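## Task

In plate hotel H1, place each plate in the slot the manifest assigns it, fully home, with its ID label facing the front: M90 in slot 1, M60 in slot 2, M66 in slot 3, nothing in slots 4 and 5, M09 in slot 6. A plate that stays in place only because the robot is holding it is not counted. At the end, release and move the gripper away.

## Robot and tools

Robot: a single four-axis SCARA-type plate mover. Its joints are a vertical lift, shoulder, elbow and wrist yaw, plus one parallel gripper that stays level and cannot tilt. There is only one arm, so every row of numbers is for that arm.

Frames. The scene frame has its origin on the table top under the arm's base, +z up, +x forward, +y to the left when facing along +x. The gripper frame has its fingers along +x and the fingers close along y; z is vertical. end_effector_position is the point midway between the two rubber pads, 2 to 3 cm back from the fingertips.

Tool execute_actions takes {"actions": [...]}, run in order. Each action may have "rows", "steps" and "until". An empty list just returns the current state and images.
- rows: up to 15 rows, each one control step (1/30 s). A row is five numbers, each in [-1, 1], in this order: dx, dy, dz, rz, opening.
- dx, dy, dz, rz are an offset, in the gripper's own axes, from the gripper pose measured when the action began (for a call's first action, the last pose reported in this scene). Every row is measured from that same starting pose, not added to the previous row. Scale: 1.0 = 0.6 m for dx/dy/dz and 180 degrees for rz. Positive rz turns from the gripper's +x toward its +y.
- opening is absolute, not an offset: +1 is fully open (0.140 m), -1 is closed (pads still 0.066 m apart). Going from fully open to closed takes roughly 0.6 s or more.
- steps: integer 1 to 450, at least the number of rows; default 15. Once the rows are used up, the arm keeps heading for the last row's target and the gripper keeps that row's opening, so allow enough steps for long moves.
- until: stops the action at the first step where every condition holds; it only reads devices and does not halt motion. Form {"scanner": {"code": "m90"}} or with a comparison pair such as {"scanner": {"reads": [">=", 2]}}. Numbers always need a comparator ("=", "!=", "<", "<=", ">", ">="). Any bad value or unknown name makes the whole call rejected before motion.

Motion limits. Each step, the commanded pose is clipped to 70 mm and 16 degrees from the measured pose, then damped inverse kinematics drives the joints. Joints slow together and stop together on a reversal, so after a big move the arm may not yet have arrived; send the remainder in the next action rather than relying on it drifting there. "pose unreachable" means the clearance check altered or blocked the target; the arm then moves little and waits for new rows. "Hand target" shows where the controller is currently driving. For smooth motion with a load, ramp offsets gradually, e.g. grow dx/dy/dz by about 0.01 per row (6 mm per step). Keep the elbow angle more than 0.4 rad away from 0, or the arm may fold and fault.

Result lines. The state line gives end_effector_position (m) and end_effector_quat_wxyz in the scene frame; the printed position may be slightly off, especially far from the base. Joint positions lists lift (m, 0.000 to 0.550), shoulder (-2.000 to 2.000 rad), elbow (-2.800 to 2.800 rad), wrist yaw (-12.566 to 12.566 rad), then the pad gap in metres. grip_measured is the measured opening on the same -1..+1 scale as the command, possibly biased by about 1 mm for the whole scene. To hold an object, command an opening roughly 0.04 under grip_measured; a smaller margin grips more softly. Pad force tops out near 18 N; closing quickly can squeeze harder. The scanner reports "code" (lower-case ID such as m90, or no_read; it never misreads) and "reads" (count of changes from no_read to an ID).

Faults. Load limits: lift 55.2 N, shoulder 8.28 N m, elbow 4.14 N m, wrist yaw 1.38 N m, including the held part's weight. Reaching one stops the arm for 10 s and drops the rest of the call. Holding loads heats motors; MOTOR HOT appears at 85 °C and an OVER-TEMPERATURE FAULT brakes the arm at 100 °C until cooled. Heat partly persists into later scenes. While a reply is being composed, the robot keeps executing its last command.

Scene layout. Hotel H1 has 6 slots numbered from the bottom (slot 1). A plate is home when flat on its shelf's two prongs, short end facing out, behind both front pins and inside the side pins. Well A1 lies at the labelled short end, in the corner opposite the labelled long side. To identify a plate, lay it flat in nest RD with A1 at the nest's A1-marked corner and move clear; the fixed scanner beside the nest then reports its ID. Parts may occasionally be tugged or loose items nudged.

Camera: cam_wrist, a 504x504 fisheye on the hand. Tool zoom_image takes camera "cam_wrist" and region [x0, y0, x1, y1] in image pixels from the top-left, at most 504 by 504, giving a closer look at the latest image.

Tool finished_scene takes {"scene": n}, the current scene's number; it is irreversible and reports success, then starts the next task. Finish only once the plates sit correctly on their own and the gripper is open and away.

Avoid: dropping plates, knocking anything off the table (this ends the scene), slamming, hard collisions or strong pushes against the hotel or nest.

Each tool is called after "Emit:" by a JSON object that holds its "op" and its "data".

## Session

Emit:
{"op": "execute_actions", "data": {"actions": []}}

Scene clock: 0.00 s.
end_effector_position=(+0.6736, -0.0325, +0.1143) grip_measured=+1.00 end_effector_quat_wxyz=(+0.984, +0.000, +0.000, +0.179)
Joint positions: [ 0.109  0.471  1.614 -1.725  0.14 ]
Hand target: +0.674, -0.032, +0.114; +0.984, +0.000, +0.000, +0.179
scanner: code=no_read reads=0

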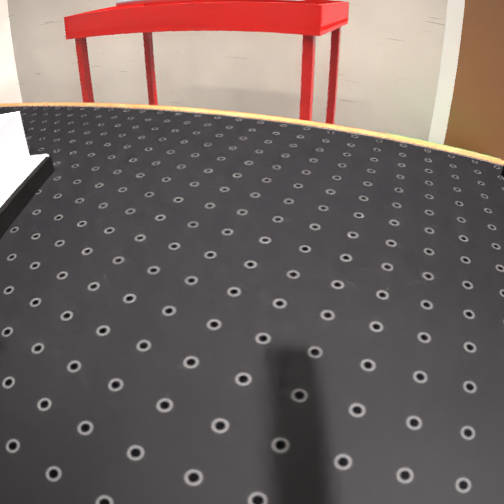

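Emit:
{"op": "execute_actions", "data": {"actions": [{"rows":[[0,0,0.1,0.33,1]],"steps":45}]}}

Scene clock: 1.90 s.
end_effector_position=(+0.6734, -0.0326, +0.1743) grip_measured=+1.00 end_effector_quat_wxyz=(+0.766, +0.000, +0.000, +0.643)
Joint positions: [ 0.169 -0.115  2.642 -1.13   0.14 ]
Hand target: +0.673, -0.033, +0.174; +0.766, +0.000, +0.000, +0.643
Off the commanded pose: 0.000 m, 0 deg.
scanner: code=no_read reads=0
camera_calibration (this result's frames):
cam_wrist: T_world_to_cam=[[0.984799, -0.173698, -0.000443088, -0.659265], [-0.104931, -0.592879, -0.798426, 0.177506], [0.138423, 0.786335, -0.602093, 0.132883], [0, 0, 0, 1]] pos_world=[0.649475, -0.113764, 0.221441]

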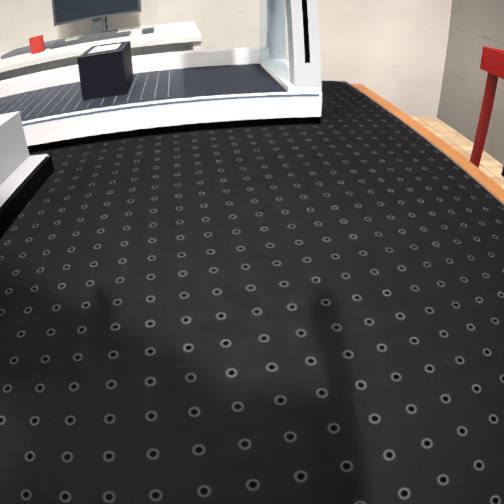

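Emit:
{"op": "execute_actions", "data": {"actions": [{"rows":[[0,0,0,-0.8,1]],"steps":60}]}}

Scene clock: 4.53 s.
end_effector_position=(+0.6736, -0.0327, +0.1743) grip_measured=+1.00 end_effector_quat_wxyz=(+0.848, +0.000, +0.000, -0.530)
Joint positions: [ 0.169  0.702  2.065 -3.883  0.14 ]
Hand target: +0.674, -0.033, +0.174; +0.848, +0.000, +0.000, -0.530
Off the commanded pose: 0.000 m, 0 deg.
scanner: code=no_read reads=0
camera_calibration (this result's frames):
cam_wrist: T_world_to_cam=[[-0.898774, -0.438412, -0.000443088, 0.600706], [-0.263647, 0.541301, -0.798426, 0.321477], [0.350279, -0.717488, -0.602093, -0.0589525], [0, 0, 0, 1]] pos_world=[0.645305, 0.0470435, 0.221446]

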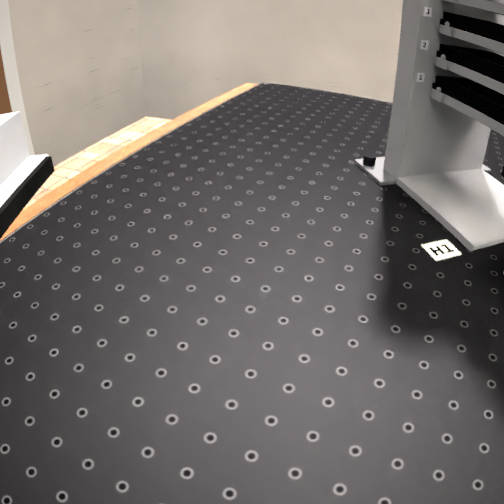

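Hotel found at right. Turn further.

Emit:
{"op": "execute_actions", "data": {"actions": [{"rows":[[0,0,0,-0.3,1]],"steps":40}]}}

Scene clock: 6.13 s.
end_effector_position=(+0.6726, -0.0330, +0.1744) grip_measured=+1.00 end_effector_quat_wxyz=(+0.698, +0.000, +0.000, -0.716)
Joint positions: [ 0.169  0.368  2.8   -4.764  0.14 ]
Hand target: +0.673, -0.033, +0.174; +0.698, +0.000, +0.000, -0.716
Off the commanded pose: 0.001 m, 26 deg; orientation clipped at the last step of the last action.
scanner: code=no_read reads=0
joint sent to its limit — the command would take joint 3 (elbow) past its upper limit, so that joint was sent only as far as its limit.
camera_calibration (this result's frames):
cam_wrist: T_world_to_cam=[[-0.999648, 0.026533, -0.000443088, 0.682832], [0.016329, 0.601872, -0.798426, 0.135103], [-0.020918, -0.798152, -0.602093, 0.188164], [0, 0, 0, 1]] pos_world=[0.684322, 0.0507515, 0.221465]

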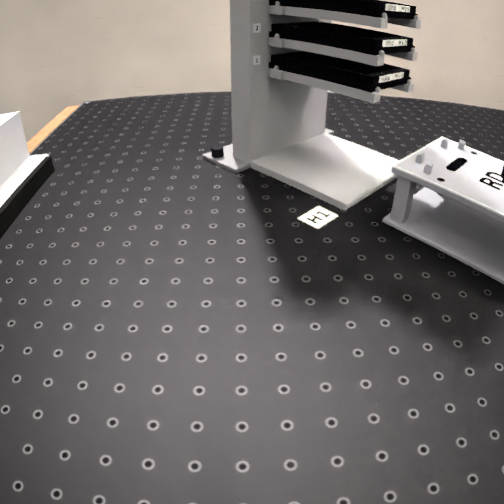

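Emit:
{"op": "zoom_image", "data": {"camera": "cam_wrist", "region": [200, 0, 504, 300]}}

Region (200, 0, 504, 300) of cam_wrist's 504x504 image, scaled by 1.658, with more detail than that image has; it fills the top 497 rows of this view, and the rest is white.

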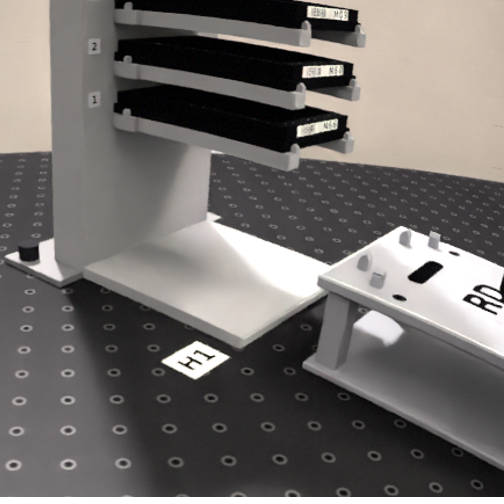

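Emit:
{"op": "execute_actions", "data": {"actions": [{"rows":[[0.258,-0.477,0,0.233,1]],"steps":75}]}}

Scene clock: 14.10 s.
end_effector_position=(+0.3824, -0.1803, +0.1744) grip_measured=+1.00 end_effector_quat_wxyz=(+0.908, +0.000, +0.000, -0.419)
Joint positions: [ 0.169  0.465  0.515 -1.845  0.14 ]
Hand target: +0.382, -0.180, +0.174; +0.908, +0.000, +0.000, -0.419
Off the commanded pose: 0.000 m, 0 deg.
scanner: code=no_read reads=0
camera_calibration (this result's frames):
cam_wrist: T_world_to_cam=[[-0.761676, -0.647958, -0.000443088, 0.184002], [-0.389862, 0.458829, -0.798426, 0.357979], [0.51755, -0.607969, -0.602093, -0.107039], [0, 0, 0, 1]] pos_world=[0.33511, -0.110102, 0.221454]

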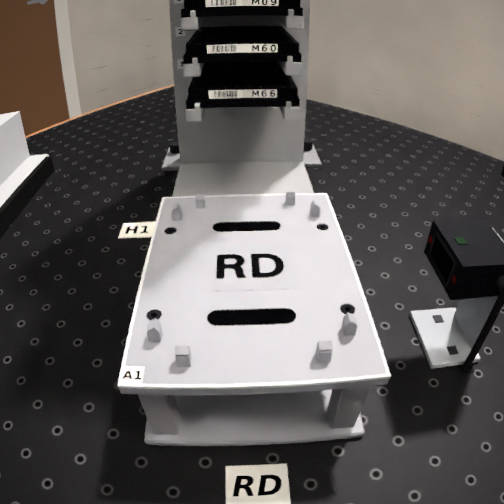

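Emit:
{"op": "execute_actions", "data": {"actions": [{"rows":[[0,0,0.3,0,1]],"steps":40}]}}

Scene clock: 16.20 s.
end_effector_position=(+0.3824, -0.1803, +0.3544) grip_measured=+1.00 end_effector_quat_wxyz=(+0.908, +0.000, +0.000, -0.419)
Joint positions: [ 0.349  0.465  0.515 -1.845  0.14 ]
Hand target: +0.382, -0.180, +0.354; +0.908, +0.000, +0.000, -0.419
Off the commanded pose: 0.000 m, 0 deg.
scanner: code=no_read reads=0
camera_calibration (this result's frames):
cam_wrist: T_world_to_cam=[[-0.761581, -0.64807, -0.000443088, 0.184058], [-0.389929, 0.458772, -0.798426, 0.501765], [0.517639, -0.607893, -0.602093, 0.0013447], [0, 0, 0, 1]] pos_world=[0.335132, -0.110096, 0.401514]

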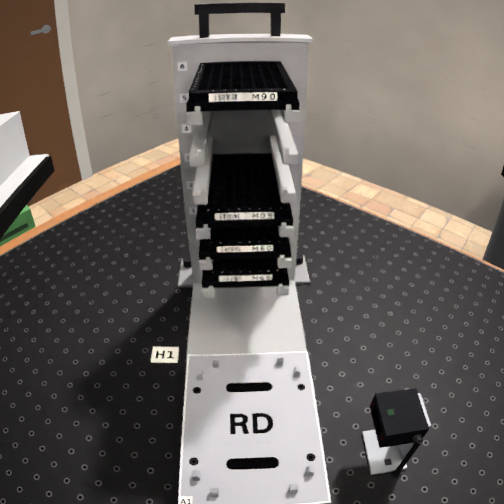

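Emit:
{"op": "execute_actions", "data": {"actions": [{"rows":[[0.1,0.028,-0.03,0,1]],"steps":40}]}}

Emit:
{"op": "zoom_image", "data": {"camera": "cam_wrist", "region": [100, 100, 404, 404]}}

Scene clock: 22.33 s.
end_effector_position=(+0.4341, -0.2151, +0.3364) grip_measured=+1.00 end_effector_quat_wxyz=(+0.908, +0.000, +0.000, -0.419)
Joint positions: [ 0.331  0.424  0.776 -2.065  0.14 ]
Hand target: +0.434, -0.215, +0.336; +0.908, +0.000, +0.000, -0.419
Off the commanded pose: 0.000 m, 0 deg.
scanner: code=no_read reads=0
camera_calibration (this result's frames):
cam_wrist: T_world_to_cam=[[-0.761376, -0.648311, -0.000443088, 0.200755], [-0.390074, 0.458648, -0.798426, 0.523524], [0.517831, -0.607729, -0.602093, -0.0575144], [0, 0, 0, 1]] pos_world=[0.386846, -0.144915, 0.383455]

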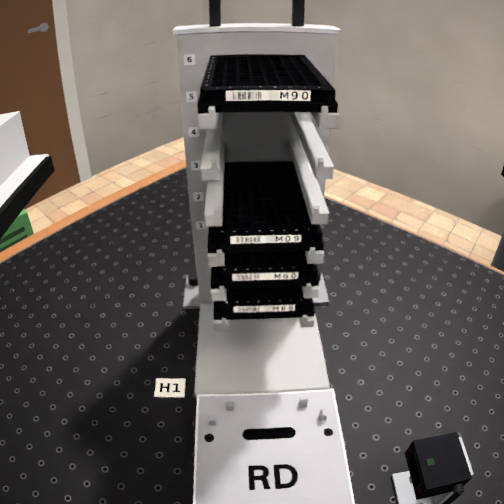

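Region (100, 100, 404, 404) of cam_wrist's 504x504 image, scaled by 1.658, with more detail than that image has.

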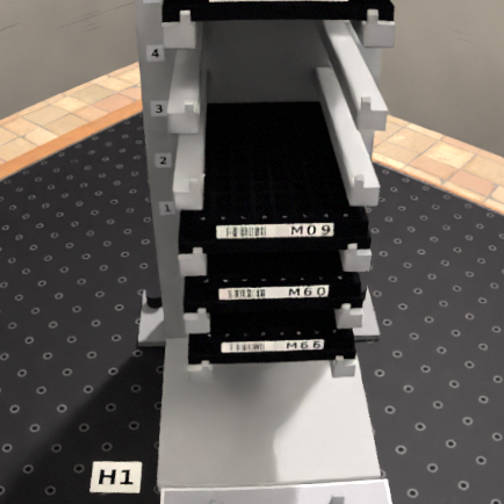

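Emit:
{"op": "execute_actions", "data": {"actions": [{"rows":[[0.15,0,-0.0407,0,1]],"steps":45}]}}

Scene clock: 25.63 s.
end_effector_position=(+0.4925, -0.2836, +0.3119) grip_measured=+1.00 end_effector_quat_wxyz=(+0.908, +0.000, +0.000, -0.419)
Joint positions: [ 0.307  0.209  1.163 -2.237  0.14 ]
Hand target: +0.492, -0.284, +0.312; +0.908, +0.000, +0.000, -0.419
Off the commanded pose: 0.000 m, 0 deg.
scanner: code=no_read reads=0
camera_calibration (this result's frames):
cam_wrist: T_world_to_cam=[[-0.761131, -0.648599, -0.000443088, 0.200588], [-0.390247, 0.458501, -0.798426, 0.558232], [0.518061, -0.607533, -0.602093, -0.144196], [0, 0, 0, 1]] pos_world=[0.445225, -0.213453, 0.358976]

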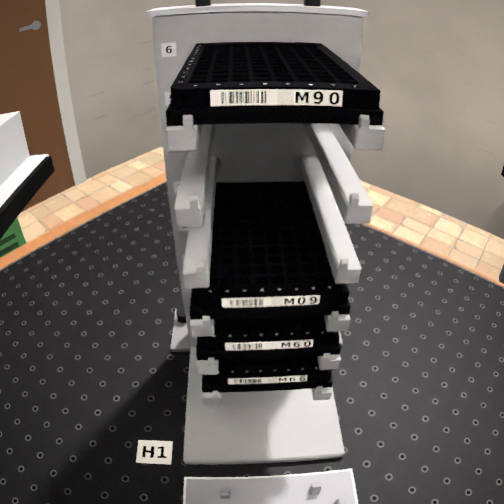

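Emit:
{"op": "execute_actions", "data": {"actions": [{"rows":[[0.1,0,0.002,0,1]],"steps":40}]}}

Scene clock: 29.27 s.
end_effector_position=(+0.5315, -0.3293, +0.3130) grip_measured=+1.00 end_effector_quat_wxyz=(+0.908, +0.000, +0.000, -0.419)
Joint positions: [ 0.308  0.06   1.453 -2.377  0.14 ]
Hand target: +0.531, -0.329, +0.313; +0.908, +0.000, +0.000, -0.419
Off the commanded pose: 0.000 m, 0 deg.
scanner: code=no_read reads=0
camera_calibration (this result's frames):
cam_wrist: T_world_to_cam=[[-0.76089, -0.648881, -0.000443088, 0.200402], [-0.390418, 0.458356, -0.798426, 0.595338], [0.518286, -0.607341, -0.602093, -0.191489], [0, 0, 0, 1]] pos_world=[0.484161, -0.259139, 0.360128]

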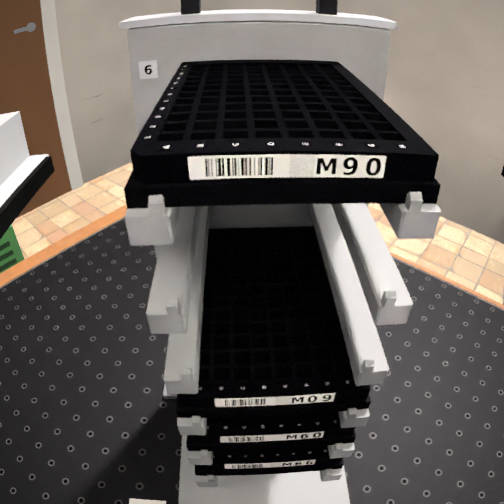

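Continue in.

Emit:
{"op": "execute_actions", "data": {"actions": [{"rows":[[0.1217,0,0,0,1]],"steps":45}]}}

Scene clock: 31.20 s.
end_effector_position=(+0.5789, -0.3848, +0.3131) grip_measured=+1.00 end_effector_quat_wxyz=(+0.908, +0.000, +0.000, -0.419)
Joint positions: [ 0.308 -0.147  1.868 -2.585  0.14 ]
Hand target: +0.579, -0.385, +0.313; +0.908, +0.000, +0.000, -0.419
Off the commanded pose: 0.000 m, 0 deg.
scanner: code=no_read reads=0
camera_calibration (this result's frames):
cam_wrist: T_world_to_cam=[[-0.76075, -0.649045, -0.000443088, 0.200233], [-0.390516, 0.458272, -0.798426, 0.639343], [0.518417, -0.607229, -0.602093, -0.249807], [0, 0, 0, 1]] pos_world=[0.531506, -0.314723, 0.36015]

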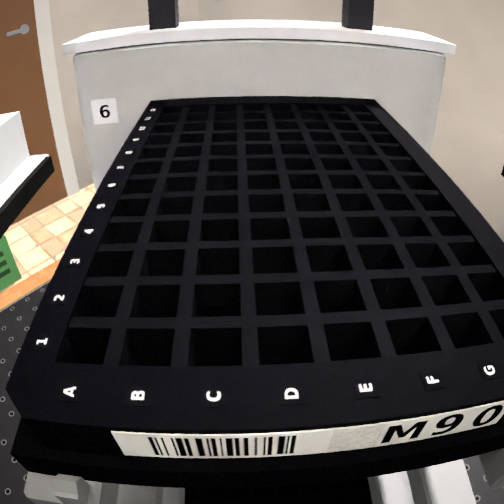

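Emit:
{"op": "execute_actions", "data": {"actions": [{"rows":[[0,0,0,0,-0.3]],"steps":20},{"rows":[[0,0,0,0,-0.52]],"steps":20}]}}

Scene clock: 33.07 s.
end_effector_position=(+0.5802, -0.3839, +0.3131) grip_measured=-0.52 end_effector_quat_wxyz=(+0.910, +0.000, +0.000, -0.416)
Joint positions: [ 0.308 -0.146  1.87  -2.581  0.084]
Hand target: +0.579, -0.385, +0.313; +0.908, +0.000, +0.000, -0.418
Off the commanded pose: 0.002 m, 0 deg.
scanner: code=no_read reads=0
camera_calibration (this result's frames):
cam_wrist: T_world_to_cam=[[-0.756597, -0.653882, -0.000443088, 0.197626], [-0.39343, 0.455773, -0.798426, 0.640222], [0.522278, -0.603912, -0.602093, -0.250822], [0, 0, 0, 1]] pos_world=[0.532405, -0.314046, 0.360239]

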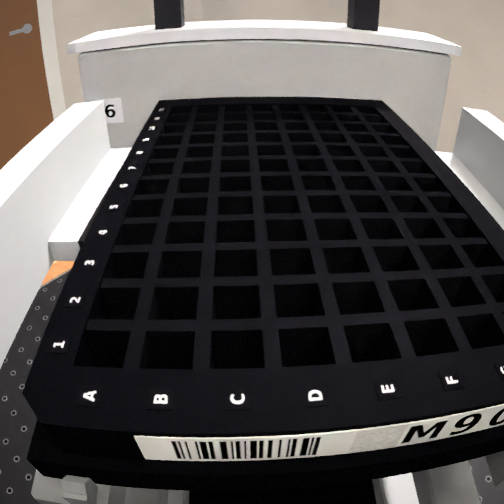

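Emit:
{"op": "execute_actions", "data": {"actions": [{"rows":[[0,0,0,0,-0.6]],"steps":15}]}}

Scene clock: 34.10 s.
end_effector_position=(+0.5806, -0.3836, +0.3132) grip_measured=-0.54 end_effector_quat_wxyz=(+0.910, +0.000, +0.000, -0.415)
Joint positions: [ 0.308 -0.146  1.87  -2.58   0.083]
Hand target: +0.580, -0.384, +0.313; +0.910, +0.000, +0.000, -0.416
Off the commanded pose: 0.000 m, 0 deg.
scanner: code=no_read reads=0
camera_calibration (this result's frames):
cam_wrist: T_world_to_cam=[[-0.755617, -0.655014, -0.000443088, 0.197115], [-0.394112, 0.455183, -0.798426, 0.64045], [0.523182, -0.603129, -0.602093, -0.251035], [0, 0, 0, 1]] pos_world=[0.532689, -0.313816, 0.360293]

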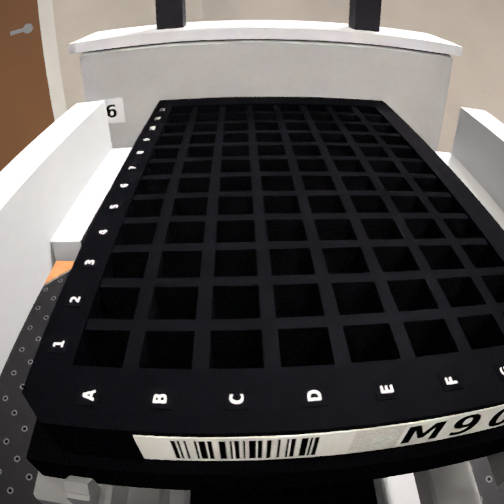

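Emit:
{"op": "execute_actions", "data": {"actions": [{"rows":[[0,0,0.005,0,-0.6],[0,0,0.01,0,-0.6],[0,0,0.015,0,-0.6]],"steps":20},{"rows":[[-0.02,0,0,0,-0.6],[-0.04,0,0,0,-0.6],[-0.06,0,0,0,-0.6],[-0.08,0,0,0,-0.6],[-0.1,0,0,0,-0.6],[-0.12,0,0,0,-0.6],[-0.14,0,0,0,-0.6],[-0.16,0,0,0,-0.6],[-0.18,0,0,0,-0.6],[-0.2,0,0,0,-0.6],[-0.22,0,0,0,-0.6],[-0.24,0,0,0,-0.6],[-0.26,0,0,0,-0.6]],"steps":40}]}}

Scene clock: 39.40 s.
end_effector_position=(+0.4784, -0.2657, +0.3222) grip_measured=-0.55 end_effector_quat_wxyz=(+0.910, +0.000, +0.000, -0.415)
Joint positions: [ 0.317  0.263  1.061 -2.179  0.083]
Hand target: +0.478, -0.266, +0.322; +0.910, +0.000, +0.000, -0.415
Off the commanded pose: 0.000 m, 0 deg.
scanner: code=no_read reads=0
camera_calibration (this result's frames):
cam_wrist: T_world_to_cam=[[-0.755845, -0.654751, -0.000443088, 0.197261], [-0.393954, 0.45532, -0.798426, 0.553669], [0.522972, -0.603311, -0.602093, -0.12098], [0, 0, 0, 1]] pos_world=[0.430488, -0.195929, 0.36931]

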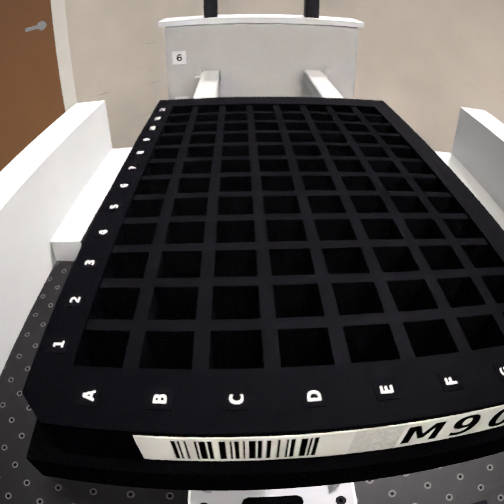

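Emit:
{"op": "execute_actions", "data": {"actions": [{"rows":[[0,0,-0.02,0,-0.6],[0,0,-0.04,0,-0.6],[0,0,-0.06,0,-0.6],[0,0,-0.08,0,-0.6],[0,0,-0.1,0,-0.6],[0,0,-0.118,0,-0.6]],"steps":30},{"rows":[[0.02,0,0,0,-0.6],[0.04,0,0,0,-0.6],[0.06,0,0,0,-0.6],[0.08,0,0,0,-0.6],[0.1,0,0,0,-0.6],[0.12,0,0,0,-0.6],[0.14,0,0,0,-0.6],[0.16,0,0,0,-0.6],[0.18,0,0,0,-0.6],[0.2,0,0,0,-0.6],[0.22,0,0,0,-0.6],[0.24,0,0,0,-0.6],[0.26,0,0,0,-0.6]],"steps":40}]}}

Scene clock: 45.57 s.
end_effector_position=(+0.5805, -0.3836, +0.2513) grip_measured=-0.55 end_effector_quat_wxyz=(+0.910, +0.000, +0.000, -0.415)
Joint positions: [ 0.246 -0.146  1.87  -2.58   0.083]
Hand target: +0.580, -0.384, +0.251; +0.910, +0.000, +0.000, -0.415
Off the commanded pose: 0.000 m, 0 deg.
scanner: code=no_read reads=0
camera_calibration (this result's frames):
cam_wrist: T_world_to_cam=[[-0.755734, -0.654879, -0.000443088, 0.197084], [-0.394031, 0.455254, -0.798426, 0.591026], [0.523074, -0.603223, -0.602093, -0.28821], [0, 0, 0, 1]] pos_world=[0.532581, -0.313855, 0.298448]

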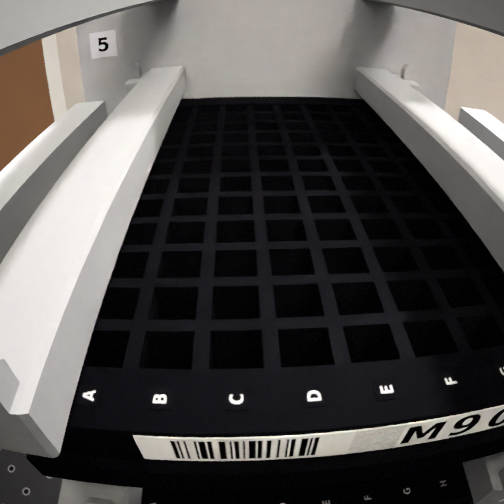

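Lower and release, then back out and go to slot 3.

Emit:
{"op": "execute_actions", "data": {"actions": [{"rows":[[0,0,-0.005,0,-0.6],[0,0,-0.01,0,-0.6],[0,0,-0.014,0,-0.6]],"steps":20},{"rows":[[0,0,0,0,1]],"steps":25},{"rows":[[-0.2,0,0,0,1]],"steps":45},{"rows":[[0,0,-0.059,0,1]],"steps":25}]}}

Scene clock: 50.10 s.
end_effector_position=(+0.5018, -0.2929, +0.2074) grip_measured=+1.00 end_effector_quat_wxyz=(+0.910, +0.000, +0.000, -0.415)
Joint positions: [ 0.202  0.177  1.224 -2.257  0.14 ]
Hand target: +0.502, -0.293, +0.207; +0.910, +0.000, +0.000, -0.415
Off the commanded pose: 0.000 m, 0 deg.
scanner: code=no_read reads=0
camera_calibration (this result's frames):
cam_wrist: T_world_to_cam=[[-0.755989, -0.654585, -0.000443088, 0.197224], [-0.393854, 0.455407, -0.798426, 0.483627], [0.522839, -0.603426, -0.602093, -0.218784], [0, 0, 0, 1]] pos_world=[0.453966, -0.223167, 0.254499]

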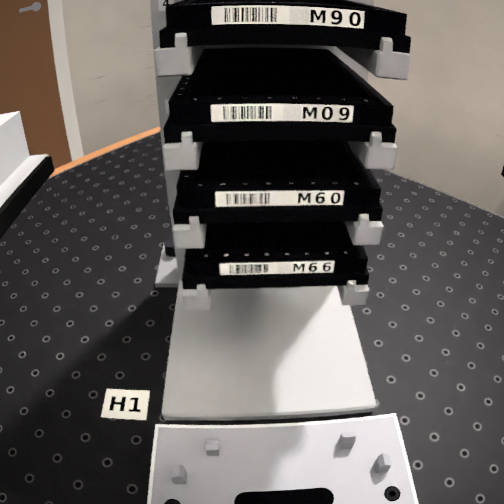

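Emit:
{"op": "execute_actions", "data": {"actions": [{"rows":[[0.2,0,0,0,1]],"steps":45},{"rows":[[0,0,0,0,-0.3]],"steps":18},{"rows":[[0,0,0,0,-0.6]],"steps":20}]}}

Scene clock: 53.97 s.
end_effector_position=(+0.5806, -0.3835, +0.2074) grip_measured=-0.55 end_effector_quat_wxyz=(+0.910, +0.000, +0.000, -0.414)
Joint positions: [ 0.202 -0.146  1.87  -2.579  0.082]
Hand target: +0.580, -0.384, +0.207; +0.910, +0.000, +0.000, -0.415
Off the commanded pose: 0.000 m, 0 deg.
scanner: code=no_read reads=0
camera_calibration (this result's frames):
cam_wrist: T_world_to_cam=[[-0.754939, -0.655795, -0.000443088, 0.196444], [-0.394583, 0.454775, -0.798426, 0.556089], [0.523805, -0.602588, -0.602093, -0.314838], [0, 0, 0, 1]] pos_world=[0.53264, -0.313786, 0.254522]

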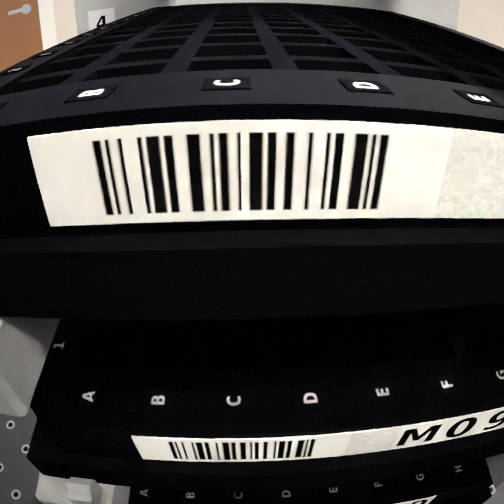

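Emit:
{"op": "execute_actions", "data": {"actions": [{"rows":[[0,0,0.005,0,-0.6],[0,0,0.01,0,-0.6],[0,0,0.015,0,-0.6]],"steps":20},{"rows":[[-0.02,0,0,0,-0.6],[-0.04,0,0,0,-0.6],[-0.06,0,0,0,-0.6],[-0.08,0,0,0,-0.6],[-0.1,0,0,0,-0.6],[-0.12,0,0,0,-0.6],[-0.14,0,0,0,-0.6],[-0.16,0,0,0,-0.6],[-0.18,0,0,0,-0.6],[-0.2,0,0,0,-0.6],[-0.22,0,0,0,-0.6],[-0.24,0,0,0,-0.6],[-0.26,0,0,0,-0.6]],"steps":40},{"rows":[[0,0,0.02,0,-0.6],[0,0,0.04,0,-0.6],[0,0,0.06,0,-0.6],[0,0,0.08,0,-0.6],[0,0,0.1,0,-0.6],[0,0,0.12,0,-0.6],[0,0,0.14,0,-0.6],[0,0,0.16,0,-0.6],[0,0,0.1763,0,-0.6]],"steps":30},{"rows":[[0.02,0,0,0,-0.6],[0.04,0,0,0,-0.6],[0.06,0,0,0,-0.6],[0.08,0,0,0,-0.6],[0.1,0,0,0,-0.6],[0.12,0,0,0,-0.6],[0.14,0,0,0,-0.6],[0.16,0,0,0,-0.6],[0.18,0,0,0,-0.6],[0.2,0,0,0,-0.6],[0.22,0,0,0,-0.6],[0.24,0,0,0,-0.6],[0.26,0,0,0,-0.6]],"steps":40},{"rows":[[0,0,-0.005,0,-0.6],[0,0,-0.01,0,-0.6],[0,0,-0.014,0,-0.6]],"steps":20},{"rows":[[0,0,0,0,1]],"steps":25},{"rows":[[-0.2,0,0,0,1]],"steps":45},{"rows":[[0,0,-0.2945,0,1]],"steps":40}]}}

Scene clock: 65.40 s.
end_effector_position=(+0.5018, -0.2929, +0.1371) grip_measured=+1.00 end_effector_quat_wxyz=(+0.910, +0.000, +0.000, -0.415)
Joint positions: [ 0.132  0.177  1.224 -2.255  0.14 ]
Hand target: +0.502, -0.293, +0.137; +0.910, +0.000, +0.000, -0.415
Off the commanded pose: 0.000 m, 0 deg.
scanner: code=no_read reads=0
camera_calibration (this result's frames):
cam_wrist: T_world_to_cam=[[-0.755044, -0.655674, -0.000443088, 0.196389], [-0.39451, 0.454839, -0.798426, 0.427651], [0.523709, -0.602672, -0.602093, -0.261306], [0, 0, 0, 1]] pos_world=[0.453843, -0.223227, 0.184204]

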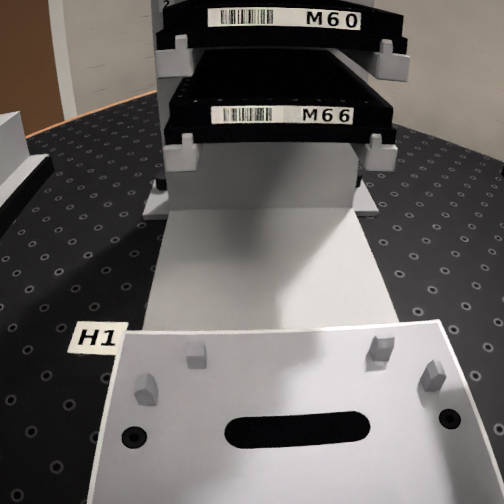

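Emit:
{"op": "execute_actions", "data": {"actions": [{"rows":[[0.2,0,-0.0005,0,1]],"steps":45},{"rows":[[0,0,0,0,-0.3]],"steps":18},{"rows":[[0,0,0,0,-0.6]],"steps":20},{"rows":[[0,0,0.005,0,-0.6],[0,0,0.01,0,-0.6],[0,0,0.015,0,-0.6]],"steps":20},{"rows":[[-0.02,0,0,0,-0.6],[-0.04,0,0,0,-0.6],[-0.06,0,0,0,-0.6],[-0.08,0,0,0,-0.6],[-0.1,0,0,0,-0.6],[-0.12,0,0,0,-0.6],[-0.14,0,0,0,-0.6],[-0.16,0,0,0,-0.6],[-0.18,0,0,0,-0.6],[-0.2,0,0,0,-0.6],[-0.22,0,0,0,-0.6],[-0.24,0,0,0,-0.6],[-0.26,0,0,0,-0.6]],"steps":40},{"rows":[[0,0,0.02,0,-0.6],[0,0,0.04,0,-0.6],[0,0,0.06,0,-0.6],[0,0,0.08,0,-0.6],[0,0,0.1,0,-0.6],[0,0,0.118,0,-0.6]],"steps":30},{"rows":[[0.02,0,0,0,-0.6],[0.04,0,0,0,-0.6],[0.06,0,0,0,-0.6],[0.08,0,0,0,-0.6],[0.1,0,0,0,-0.6],[0.12,0,0,0,-0.6],[0.14,0,0,0,-0.6],[0.16,0,0,0,-0.6],[0.18,0,0,0,-0.6],[0.2,0,0,0,-0.6],[0.22,0,0,0,-0.6],[0.24,0,0,0,-0.6],[0.26,0,0,0,-0.6]],"steps":40},{"rows":[[0,0,-0.005,0,-0.6],[0,0,-0.01,0,-0.6],[0,0,-0.014,0,-0.6]],"steps":20},{"rows":[[0,0,0,0,1]],"steps":25},{"rows":[[-0.2,0,0,0,1]],"steps":45},{"rows":[[0,0,0.059,0,1]],"steps":30}]}}

Scene clock: 78.23 s.
end_effector_position=(+0.5018, -0.2929, +0.2437) grip_measured=+1.00 end_effector_quat_wxyz=(+0.910, +0.000, +0.000, -0.414)
Joint positions: [ 0.239  0.176  1.223 -2.253  0.14 ]
Hand target: +0.502, -0.293, +0.244; +0.910, +0.000, +0.000, -0.414
Off the commanded pose: 0.000 m, 0 deg.
scanner: code=no_read reads=0
camera_calibration (this result's frames):
cam_wrist: T_world_to_cam=[[-0.754259, -0.656577, -0.000443088, 0.195748], [-0.395053, 0.454367, -0.798426, 0.51289], [0.524429, -0.602045, -0.602093, -0.197298], [0, 0, 0, 1]] pos_world=[0.453732, -0.223299, 0.2908]

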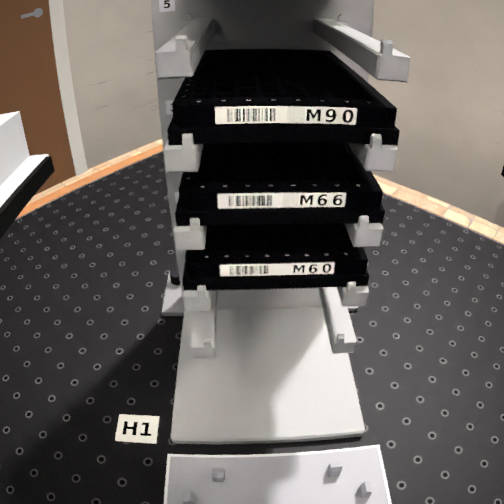

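Emit:
{"op": "execute_actions", "data": {"actions": [{"rows":[[0.2,0,-0.002,0,1]],"steps":45},{"rows":[[0,0,0,0,-0.3]],"steps":18},{"rows":[[0,0,0,0,-0.6]],"steps":20},{"rows":[[0,0,0.005,0,-0.6],[0,0,0.01,0,-0.6],[0,0,0.015,0,-0.6]],"steps":20},{"rows":[[-0.02,0,0,0,-0.6],[-0.04,0,0,0,-0.6],[-0.06,0,0,0,-0.6],[-0.08,0,0,0,-0.6],[-0.1,0,0,0,-0.6],[-0.12,0,0,0,-0.6],[-0.14,0,0,0,-0.6],[-0.16,0,0,0,-0.6],[-0.18,0,0,0,-0.6],[-0.2,0,0,0,-0.6],[-0.22,0,0,0,-0.6],[-0.24,0,0,0,-0.6],[-0.26,0,0,0,-0.6]],"steps":40},{"rows":[[0,0,-0.02,0,-0.6],[0,0,-0.04,0,-0.6],[0,0,-0.06,0,-0.6],[0,0,-0.08,0,-0.6],[0,0,-0.1,0,-0.6],[0,0,-0.12,0,-0.6],[0,0,-0.14,0,-0.6],[0,0,-0.16,0,-0.6],[0,0,-0.177,0,-0.6]],"steps":30},{"rows":[[0.02,0,0,0,-0.6],[0.04,0,0,0,-0.6],[0.06,0,0,0,-0.6],[0.08,0,0,0,-0.6],[0.1,0,0,0,-0.6],[0.12,0,0,0,-0.6],[0.14,0,0,0,-0.6],[0.16,0,0,0,-0.6],[0.18,0,0,0,-0.6],[0.2,0,0,0,-0.6],[0.22,0,0,0,-0.6],[0.24,0,0,0,-0.6],[0.26,0,0,0,-0.6]],"steps":40},{"rows":[[0,0,-0.005,0,-0.6],[0,0,-0.01,0,-0.6],[0,0,-0.014,0,-0.6]],"steps":20},{"rows":[[0,0,0,0,1]],"steps":25},{"rows":[[-0.25,0,0,0,1]],"steps":45},{"rows":[[0,0,0.2,0,1]],"steps":40}]}}

Scene clock: 92.80 s.
end_effector_position=(+0.4819, -0.2704, +0.2569) grip_measured=+1.00 end_effector_quat_wxyz=(+0.910, +0.000, +0.000, -0.414)
Joint positions: [ 0.252  0.247  1.086 -2.186  0.14 ]
Hand target: +0.482, -0.270, +0.257; +0.910, +0.000, +0.000, -0.414
Off the commanded pose: 0.000 m, 0 deg.
scanner: code=no_read reads=0
camera_calibration (this result's frames):
cam_wrist: T_world_to_cam=[[-0.754399, -0.656417, -0.000443088, 0.195648], [-0.394957, 0.45445, -0.798426, 0.505292], [0.524301, -0.602156, -0.602093, -0.16534], [0, 0, 0, 1]] pos_world=[0.433853, -0.200764, 0.303975]

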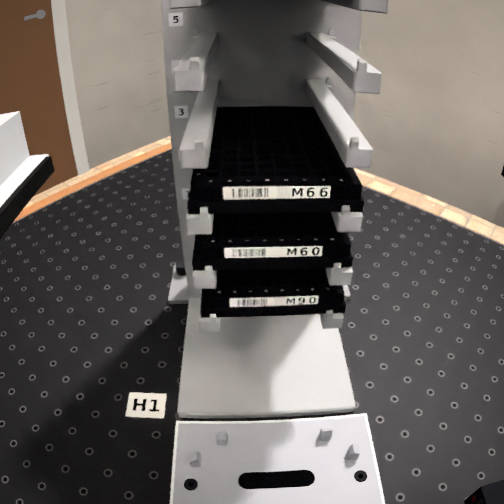

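Emit:
{"op": "finished_scene", "data": {"scene": 1}}

The scene is finished: the task was done.


## Next scene

In plate hotel H1, place each plate in the slot the manifest assigns it, fully home, with its ID label facing the front: E17 in slot 1, E01 in slot 2, nothing in slot 3, E70 in slot 4, E71 in slot 5, nothing in slot 6. A plate that stays in place only because the robot is holding it is not counted. At the end, release and move the gripper away.

Emit:
{"op": "execute_actions", "data": {"actions": [{"rows":[[0,0,0.15,-0.4,1]],"steps":50}]}}

Scene clock: 1.67 s.
end_effector_position=(+0.4571, +0.1986, +0.4474) grip_measured=+1.00 end_effector_quat_wxyz=(+0.928, +0.000, +0.000, +0.373)
Joint positions: [ 0.442  1.5    0.808 -1.543  0.14 ]
Hand target: +0.457, +0.199, +0.447; +0.928, +0.000, +0.000, +0.373
Off the commanded pose: 0.000 m, 0 deg.
scanner: code=no_read reads=0
camera_calibration (this result's frames):
cam_wrist: T_world_to_cam=[[0.692117, -0.721785, -0.000443088, -0.163306], [-0.434827, -0.416464, -0.798426, 0.625702], [0.576107, 0.552797, -0.602093, -0.00825018], [0, 0, 0, 1]] pos_world=[0.389852, 0.147271, 0.494537]

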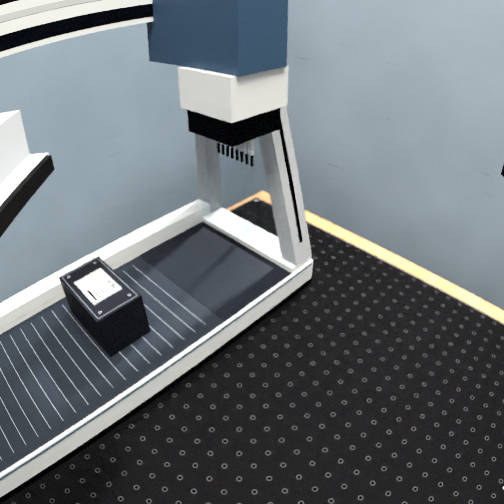

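Emit:
{"op": "execute_actions", "data": {"actions": [{"rows":[[0,0,-0.2,-0.55,1]],"steps":60}]}}

Scene clock: 3.97 s.
end_effector_position=(+0.4573, +0.1986, +0.3274) grip_measured=+1.00 end_effector_quat_wxyz=(+0.886, +0.000, +0.000, -0.463)
Joint positions: [ 0.322  1.696  1.594 -4.253  0.14 ]
Hand target: +0.457, +0.199, +0.327; +0.886, +0.000, +0.000, -0.463
Off the commanded pose: 0.000 m, 0 deg.
scanner: code=no_read reads=0
camera_calibration (this result's frames):
cam_wrist: T_world_to_cam=[[-0.821096, -0.57079, -0.000443088, 0.498456], [-0.343379, 0.494578, -0.798426, 0.307232], [0.455953, -0.655432, -0.602093, 0.214286], [0, 0, 0, 1]] pos_world=[0.417073, 0.273014, 0.374543]

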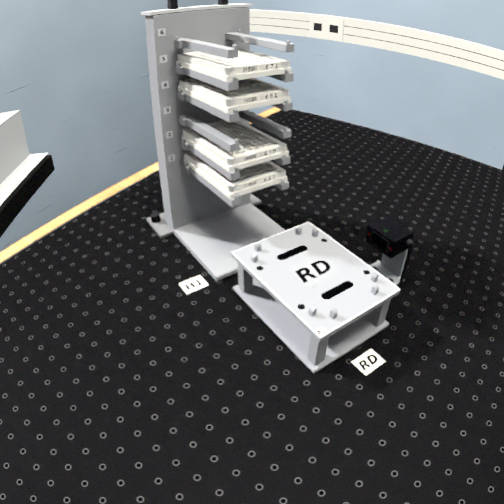

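Emit:
{"op": "execute_actions", "data": {"actions": [{"rows":[[0.3304,-0.1829,0.0377,0.1817,1]],"steps":70}]}}

Scene clock: 10.47 s.
end_effector_position=(+0.4803, -0.0269, +0.3500) grip_measured=+1.00 end_effector_quat_wxyz=(+0.981, +0.000, +0.000, -0.195)
Joint positions: [ 0.345  1.166  0.682 -2.24   0.14 ]
Hand target: +0.480, -0.027, +0.350; +0.981, +0.000, +0.000, -0.195
Off the commanded pose: 0.000 m, 0 deg.
scanner: code=no_read reads=0
camera_calibration (this result's frames):
cam_wrist: T_world_to_cam=[[-0.383012, -0.923743, -0.000443088, 0.168736], [-0.556044, 0.230935, -0.798426, 0.539735], [0.737643, -0.30556, -0.602093, -0.0563071], [0, 0, 0, 1]] pos_world=[0.406279, 0.0140196, 0.397111]

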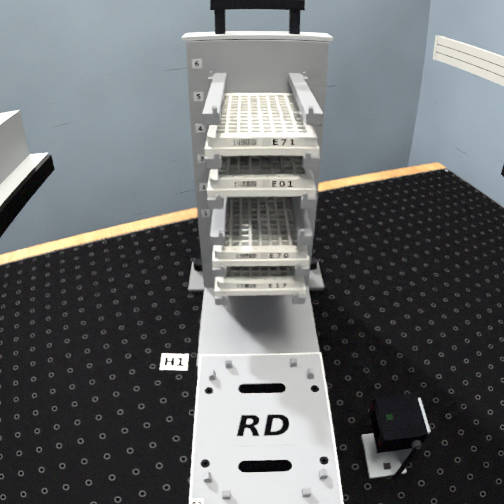

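Emit:
{"op": "zoom_image", "data": {"camera": "cam_wrist", "region": [170, 60, 350, 310]}}

Region (170, 60, 350, 310) of cam_wrist's 504x504 image, scaled by 2.016, with more detail than that image has; it fills the left 363 columns of this view, and the rest is white.

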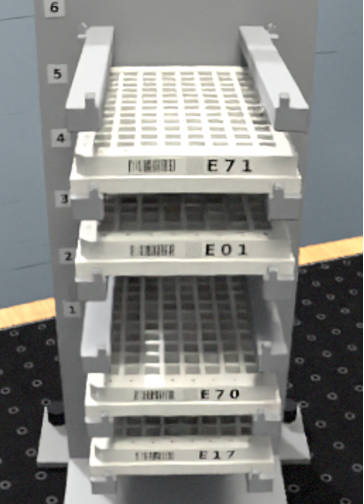

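Emit:
{"op": "execute_actions", "data": {"actions": [{"rows":[[0.24,0,-0.177,0,1]],"steps":50}]}}

Scene clock: 14.17 s.
end_effector_position=(+0.6134, -0.0820, +0.2438) grip_measured=+1.00 end_effector_quat_wxyz=(+0.981, +0.000, +0.000, -0.195)
Joint positions: [ 0.239  0.739  1.271 -2.402  0.14 ]
Hand target: +0.613, -0.082, +0.244; +0.981, +0.000, +0.000, -0.195
Off the commanded pose: 0.000 m, 0 deg.
scanner: code=no_read reads=0
camera_calibration (this result's frames):
cam_wrist: T_world_to_cam=[[-0.38262, -0.923906, -0.000443088, 0.168497], [-0.556142, 0.2307, -0.798426, 0.541656], [0.737772, -0.305248, -0.602093, -0.235334], [0, 0, 0, 1]] pos_world=[0.539331, -0.0411201, 0.290854]

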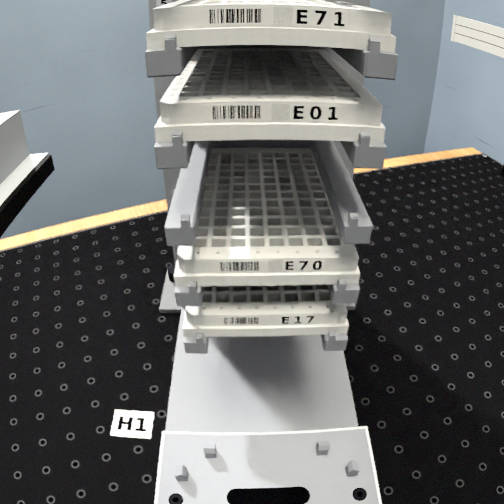

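Emit:
{"op": "zoom_image", "data": {"camera": "cam_wrist", "region": [130, 0, 410, 280]}}

Region (130, 0, 410, 280) of cam_wrist's 504x504 image, scaled by 1.800, with more detail than that image has.

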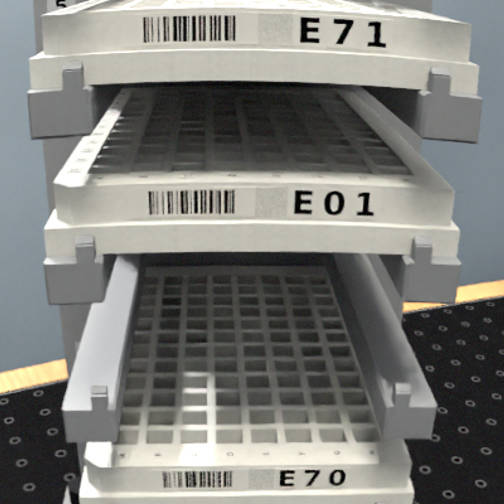

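Emit:
{"op": "execute_actions", "data": {"actions": [{"rows":[[0.19,0,0,0,1]],"steps":45}]}}

Scene clock: 20.83 s.
end_effector_position=(+0.7187, -0.1257, +0.2438) grip_measured=+1.00 end_effector_quat_wxyz=(+0.981, +0.000, +0.000, -0.195)
Joint positions: [ 0.239  0.402  1.88  -2.673  0.14 ]
Hand target: +0.719, -0.126, +0.244; +0.981, +0.000, +0.000, -0.195
Off the commanded pose: 0.000 m, 0 deg.
scanner: code=no_read reads=0
camera_calibration (this result's frames):
cam_wrist: T_world_to_cam=[[-0.382378, -0.924006, -0.000443088, 0.168304], [-0.556202, 0.230554, -0.798426, 0.610334], [0.737852, -0.305054, -0.602093, -0.326372], [0, 0, 0, 1]] pos_world=[0.644639, -0.0847626, 0.290874]

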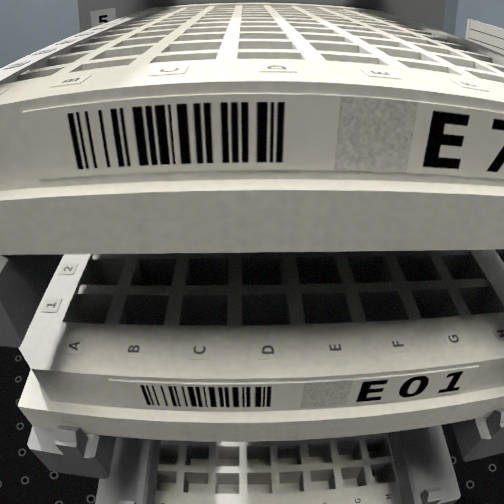

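Emit:
{"op": "execute_actions", "data": {"actions": [{"rows":[[0.013,0.01,0,0,1]],"steps":20}]}}

Scene clock: 23.33 s.
end_effector_position=(+0.7283, -0.1229, +0.2438) grip_measured=+1.00 end_effector_quat_wxyz=(+0.981, +0.000, +0.000, -0.194)
Joint positions: [ 0.239  0.385  1.94  -2.716  0.14 ]
Hand target: +0.728, -0.123, +0.244; +0.981, +0.000, +0.000, -0.195
Off the commanded pose: 0.000 m, 0 deg.
scanner: code=no_read reads=0
camera_calibration (this result's frames):
cam_wrist: T_world_to_cam=[[-0.381745, -0.924268, -0.000443088, 0.17399], [-0.55636, 0.230173, -0.798426, 0.615098], [0.738061, -0.304548, -0.602093, -0.332693], [0, 0, 0, 1]] pos_world=[0.654184, -0.082087, 0.290875]

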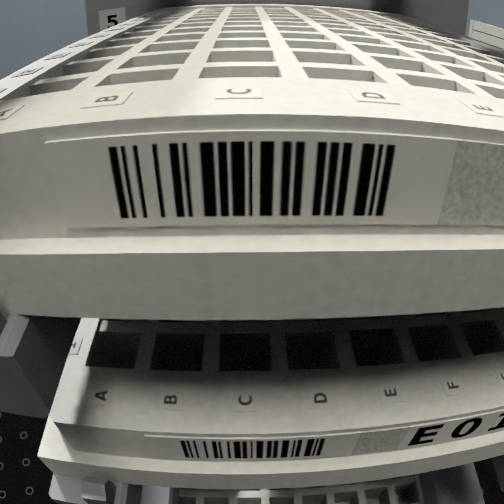

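Now matches scene 1's grasp view. Grip.

Emit:
{"op": "execute_actions", "data": {"actions": [{"rows":[[0,0,0,0,-0.3]],"steps":18},{"rows":[[0,0,0,0,-0.6]],"steps":20}]}}

Scene clock: 25.13 s.
end_effector_position=(+0.7281, -0.1233, +0.2438) grip_measured=-0.57 end_effector_quat_wxyz=(+0.981, +0.000, +0.000, -0.195)
Joint positions: [ 0.239  0.385  1.939 -2.717  0.082]
Hand target: +0.728, -0.123, +0.244; +0.981, +0.000, +0.000, -0.194
Off the commanded pose: 0.000 m, 0 deg.
scanner: code=no_read reads=0
camera_calibration (this result's frames):
cam_wrist: T_world_to_cam=[[-0.38309, -0.923711, -0.000443088, 0.174623], [-0.556024, 0.230983, -0.798426, 0.614919], [0.737617, -0.305623, -0.602093, -0.332456], [0, 0, 0, 1]] pos_world=[0.654031, -0.0823405, 0.290875]

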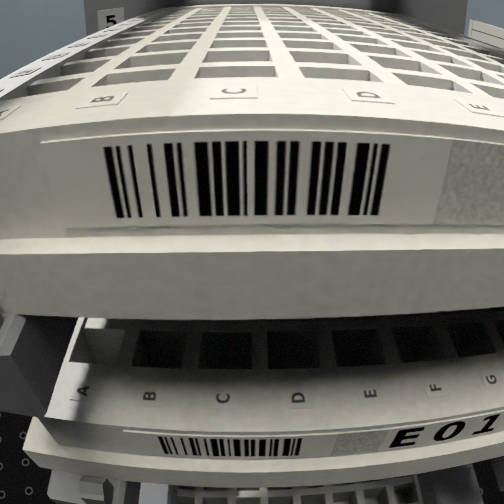

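Emit:
{"op": "execute_actions", "data": {"actions": [{"rows":[[0,0,0.005,0,-0.62],[0,0,0.01,0,-0.62],[0,0,0.015,0,-0.62]],"steps":20},{"rows":[[-0.02,0,0,0,-0.62],[-0.04,0,0,0,-0.62],[-0.06,0,0,0,-0.62],[-0.08,0,0,0,-0.62],[-0.1,0,0,0,-0.62],[-0.12,0,0,0,-0.62],[-0.14,0,0,0,-0.62],[-0.16,0,0,0,-0.62],[-0.18,0,0,0,-0.62],[-0.2,0,0,0,-0.62],[-0.22,0,0,0,-0.62],[-0.24,0,0,0,-0.62],[-0.26,0,0,0,-0.62]],"steps":40},{"rows":[[0,-0.002,-0.02,0,-0.62],[0,-0.004,-0.04,0,-0.62],[0,-0.004,-0.059,0,-0.62]],"steps":25},{"rows":[[0.02,0,0,0,-0.62],[0.04,0,0,0,-0.62],[0.06,0,0,0,-0.62],[0.08,0,0,0,-0.62],[0.1,0,0,0,-0.62],[0.12,0,0,0,-0.62],[0.14,0,0,0,-0.62],[0.16,0,0,0,-0.62],[0.18,0,0,0,-0.62],[0.2,0,0,0,-0.62],[0.22,0,0,0,-0.62],[0.24,0,0,0,-0.62],[0.26,0,0,0,-0.62]],"steps":40},{"rows":[[0,0,-0.005,0,-0.62],[0,0,-0.01,0,-0.62],[0,0,-0.014,0,-0.62]],"steps":20},{"rows":[[0,0,0,0,1]],"steps":25},{"rows":[[-0.2,0,0,0,1]],"steps":45},{"rows":[[0,0,-0.059,0,1]],"steps":25}]}}

Scene clock: 34.90 s.
end_effector_position=(+0.6163, -0.0794, +0.1734) grip_measured=+1.00 end_effector_quat_wxyz=(+0.981, +0.000, +0.000, -0.194)
Joint positions: [ 0.168  0.743  1.283 -2.417  0.14 ]
Hand target: +0.616, -0.079, +0.173; +0.981, +0.000, +0.000, -0.194
Off the commanded pose: 0.000 m, 0 deg.
scanner: code=no_read reads=0
camera_calibration (this result's frames):
cam_wrist: T_world_to_cam=[[-0.381711, -0.924282, -0.000443088, 0.1714], [-0.556369, 0.230153, -0.798426, 0.486574], [0.738072, -0.304522, -0.602093, -0.279152], [0, 0, 0, 1]] pos_world=[0.542175, -0.0385719, 0.220494]

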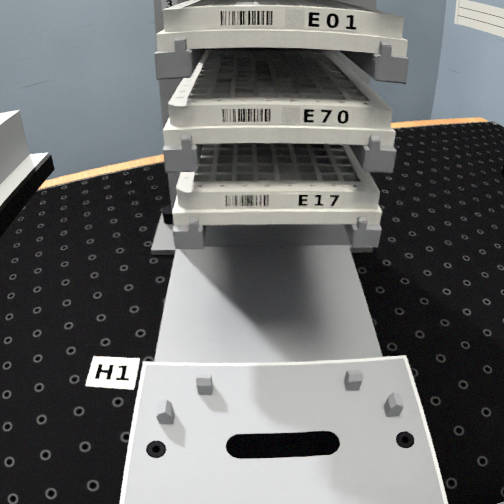

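Emit:
{"op": "execute_actions", "data": {"actions": [{"rows":[[0.2,0,0,0,1]],"steps":45},{"rows":[[0,0,0,0,-0.3]],"steps":18},{"rows":[[0,0,0,0,-0.62]],"steps":20},{"rows":[[0,0,0.005,0,-0.62],[0,0,0.01,0,-0.62],[0,0,0.015,0,-0.62]],"steps":20},{"rows":[[-0.02,0,0,0,-0.62],[-0.04,0,0,0,-0.62],[-0.06,0,0,0,-0.62],[-0.08,0,0,0,-0.62],[-0.1,0,0,0,-0.62],[-0.12,0,0,0,-0.62],[-0.14,0,0,0,-0.62],[-0.16,0,0,0,-0.62],[-0.18,0,0,0,-0.62],[-0.2,0,0,0,-0.62],[-0.22,0,0,0,-0.62],[-0.24,0,0,0,-0.62],[-0.26,0,0,0,-0.62]],"steps":40},{"rows":[[0,0,0.02,0,-0.62],[0,0,0.04,0,-0.62],[0,0,0.06,0,-0.62],[0,0,0.08,0,-0.62],[0,0,0.1,0,-0.62],[0,0,0.118,0,-0.62]],"steps":30},{"rows":[[0.02,0,0,0,-0.62],[0.04,0,0,0,-0.62],[0.06,0,0,0,-0.62],[0.08,0,0,0,-0.62],[0.1,0,0,0,-0.62],[0.12,0,0,0,-0.62],[0.14,0,0,0,-0.62],[0.16,0,0,0,-0.62],[0.18,0,0,0,-0.62],[0.2,0,0,0,-0.62],[0.22,0,0,0,-0.62],[0.24,0,0,0,-0.62],[0.26,0,0,0,-0.62]],"steps":40},{"rows":[[0,0,-0.005,0,-0.62],[0,0,-0.01,0,-0.62],[0,0,-0.014,0,-0.62]],"steps":20},{"rows":[[0,0,0,0,1]],"steps":25},{"rows":[[-0.2,0,0,0,1]],"steps":45},{"rows":[[0,0,-0.059,0,1]],"steps":25}]}}

Scene clock: 47.93 s.
end_effector_position=(+0.6161, -0.0796, +0.2093) grip_measured=+1.00 end_effector_quat_wxyz=(+0.981, +0.000, +0.000, -0.194)
Joint positions: [ 0.204  0.743  1.283 -2.417  0.14 ]
Hand target: +0.616, -0.080, +0.209; +0.981, +0.000, +0.000, -0.194
Off the commanded pose: 0.000 m, 0 deg.
scanner: code=no_read reads=0
camera_calibration (this result's frames):
cam_wrist: T_world_to_cam=[[-0.382047, -0.924143, -0.000443088, 0.171402], [-0.556285, 0.230355, -0.798426, 0.515211], [0.737961, -0.30479, -0.602093, -0.257421], [0, 0, 0, 1]] pos_world=[0.542055, -0.0387405, 0.256442]

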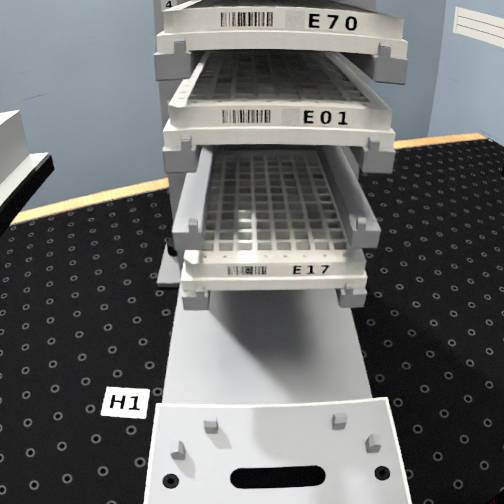

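Now E01 slot 3 → slot 2.

Emit:
{"op": "execute_actions", "data": {"actions": [{"rows":[[0.2,0,-0.001,0,1]],"steps":45},{"rows":[[0,0,0,0,-0.3]],"steps":18},{"rows":[[0,0,0,0,-0.62]],"steps":20},{"rows":[[0,0,0.005,0,-0.62],[0,0,0.01,0,-0.62],[0,0,0.015,0,-0.62]],"steps":20},{"rows":[[-0.02,0,0,0,-0.62],[-0.04,0,0,0,-0.62],[-0.06,0,0,0,-0.62],[-0.08,0,0,0,-0.62],[-0.1,0,0,0,-0.62],[-0.12,0,0,0,-0.62],[-0.14,0,0,0,-0.62],[-0.16,0,0,0,-0.62],[-0.18,0,0,0,-0.62],[-0.2,0,0,0,-0.62],[-0.22,0,0,0,-0.62],[-0.24,0,0,0,-0.62],[-0.26,0,0,0,-0.62]],"steps":40},{"rows":[[0,0,-0.02,0,-0.62],[0,0,-0.04,0,-0.62],[0,0,-0.059,0,-0.62]],"steps":25},{"rows":[[0.02,0,0,0,-0.62],[0.04,0,0,0,-0.62],[0.06,0,0,0,-0.62],[0.08,0,0,0,-0.62],[0.1,0,0,0,-0.62],[0.12,0,0,0,-0.62],[0.14,0,0,0,-0.62],[0.16,0,0,0,-0.62],[0.18,0,0,0,-0.62],[0.2,0,0,0,-0.62],[0.22,0,0,0,-0.62],[0.24,0,0,0,-0.62],[0.26,0,0,0,-0.62]],"steps":40},{"rows":[[0,0,-0.005,0,-0.62],[0,0,-0.01,0,-0.62],[0,0,-0.014,0,-0.62]],"steps":20},{"rows":[[0,0,0,0,1]],"steps":25},{"rows":[[-0.25,0,0,0,1]],"steps":45},{"rows":[[0,0,0.2,0,1]],"steps":40}]}}

Scene clock: 60.93 s.
end_effector_position=(+0.5883, -0.0683, +0.2939) grip_measured=+1.00 end_effector_quat_wxyz=(+0.981, +0.000, +0.000, -0.194)
Joint positions: [ 0.289  0.826  1.147 -2.363  0.14 ]
Hand target: +0.588, -0.068, +0.294; +0.981, +0.000, +0.000, -0.194
Off the commanded pose: 0.000 m, 0 deg.
scanner: code=no_read reads=0
camera_calibration (this result's frames):
cam_wrist: T_world_to_cam=[[-0.381066, -0.924548, -0.000443088, 0.170699], [-0.556529, 0.229764, -0.798426, 0.564758], [0.738285, -0.304006, -0.602093, -0.18265], [0, 0, 0, 1]] pos_world=[0.5142, -0.0274683, 0.34102]

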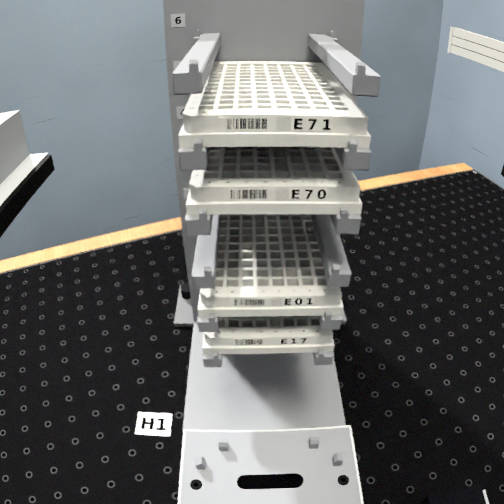

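Emit:
{"op": "finished_scene", "data": {"scene": 2}}

The scene is finished: the task was done.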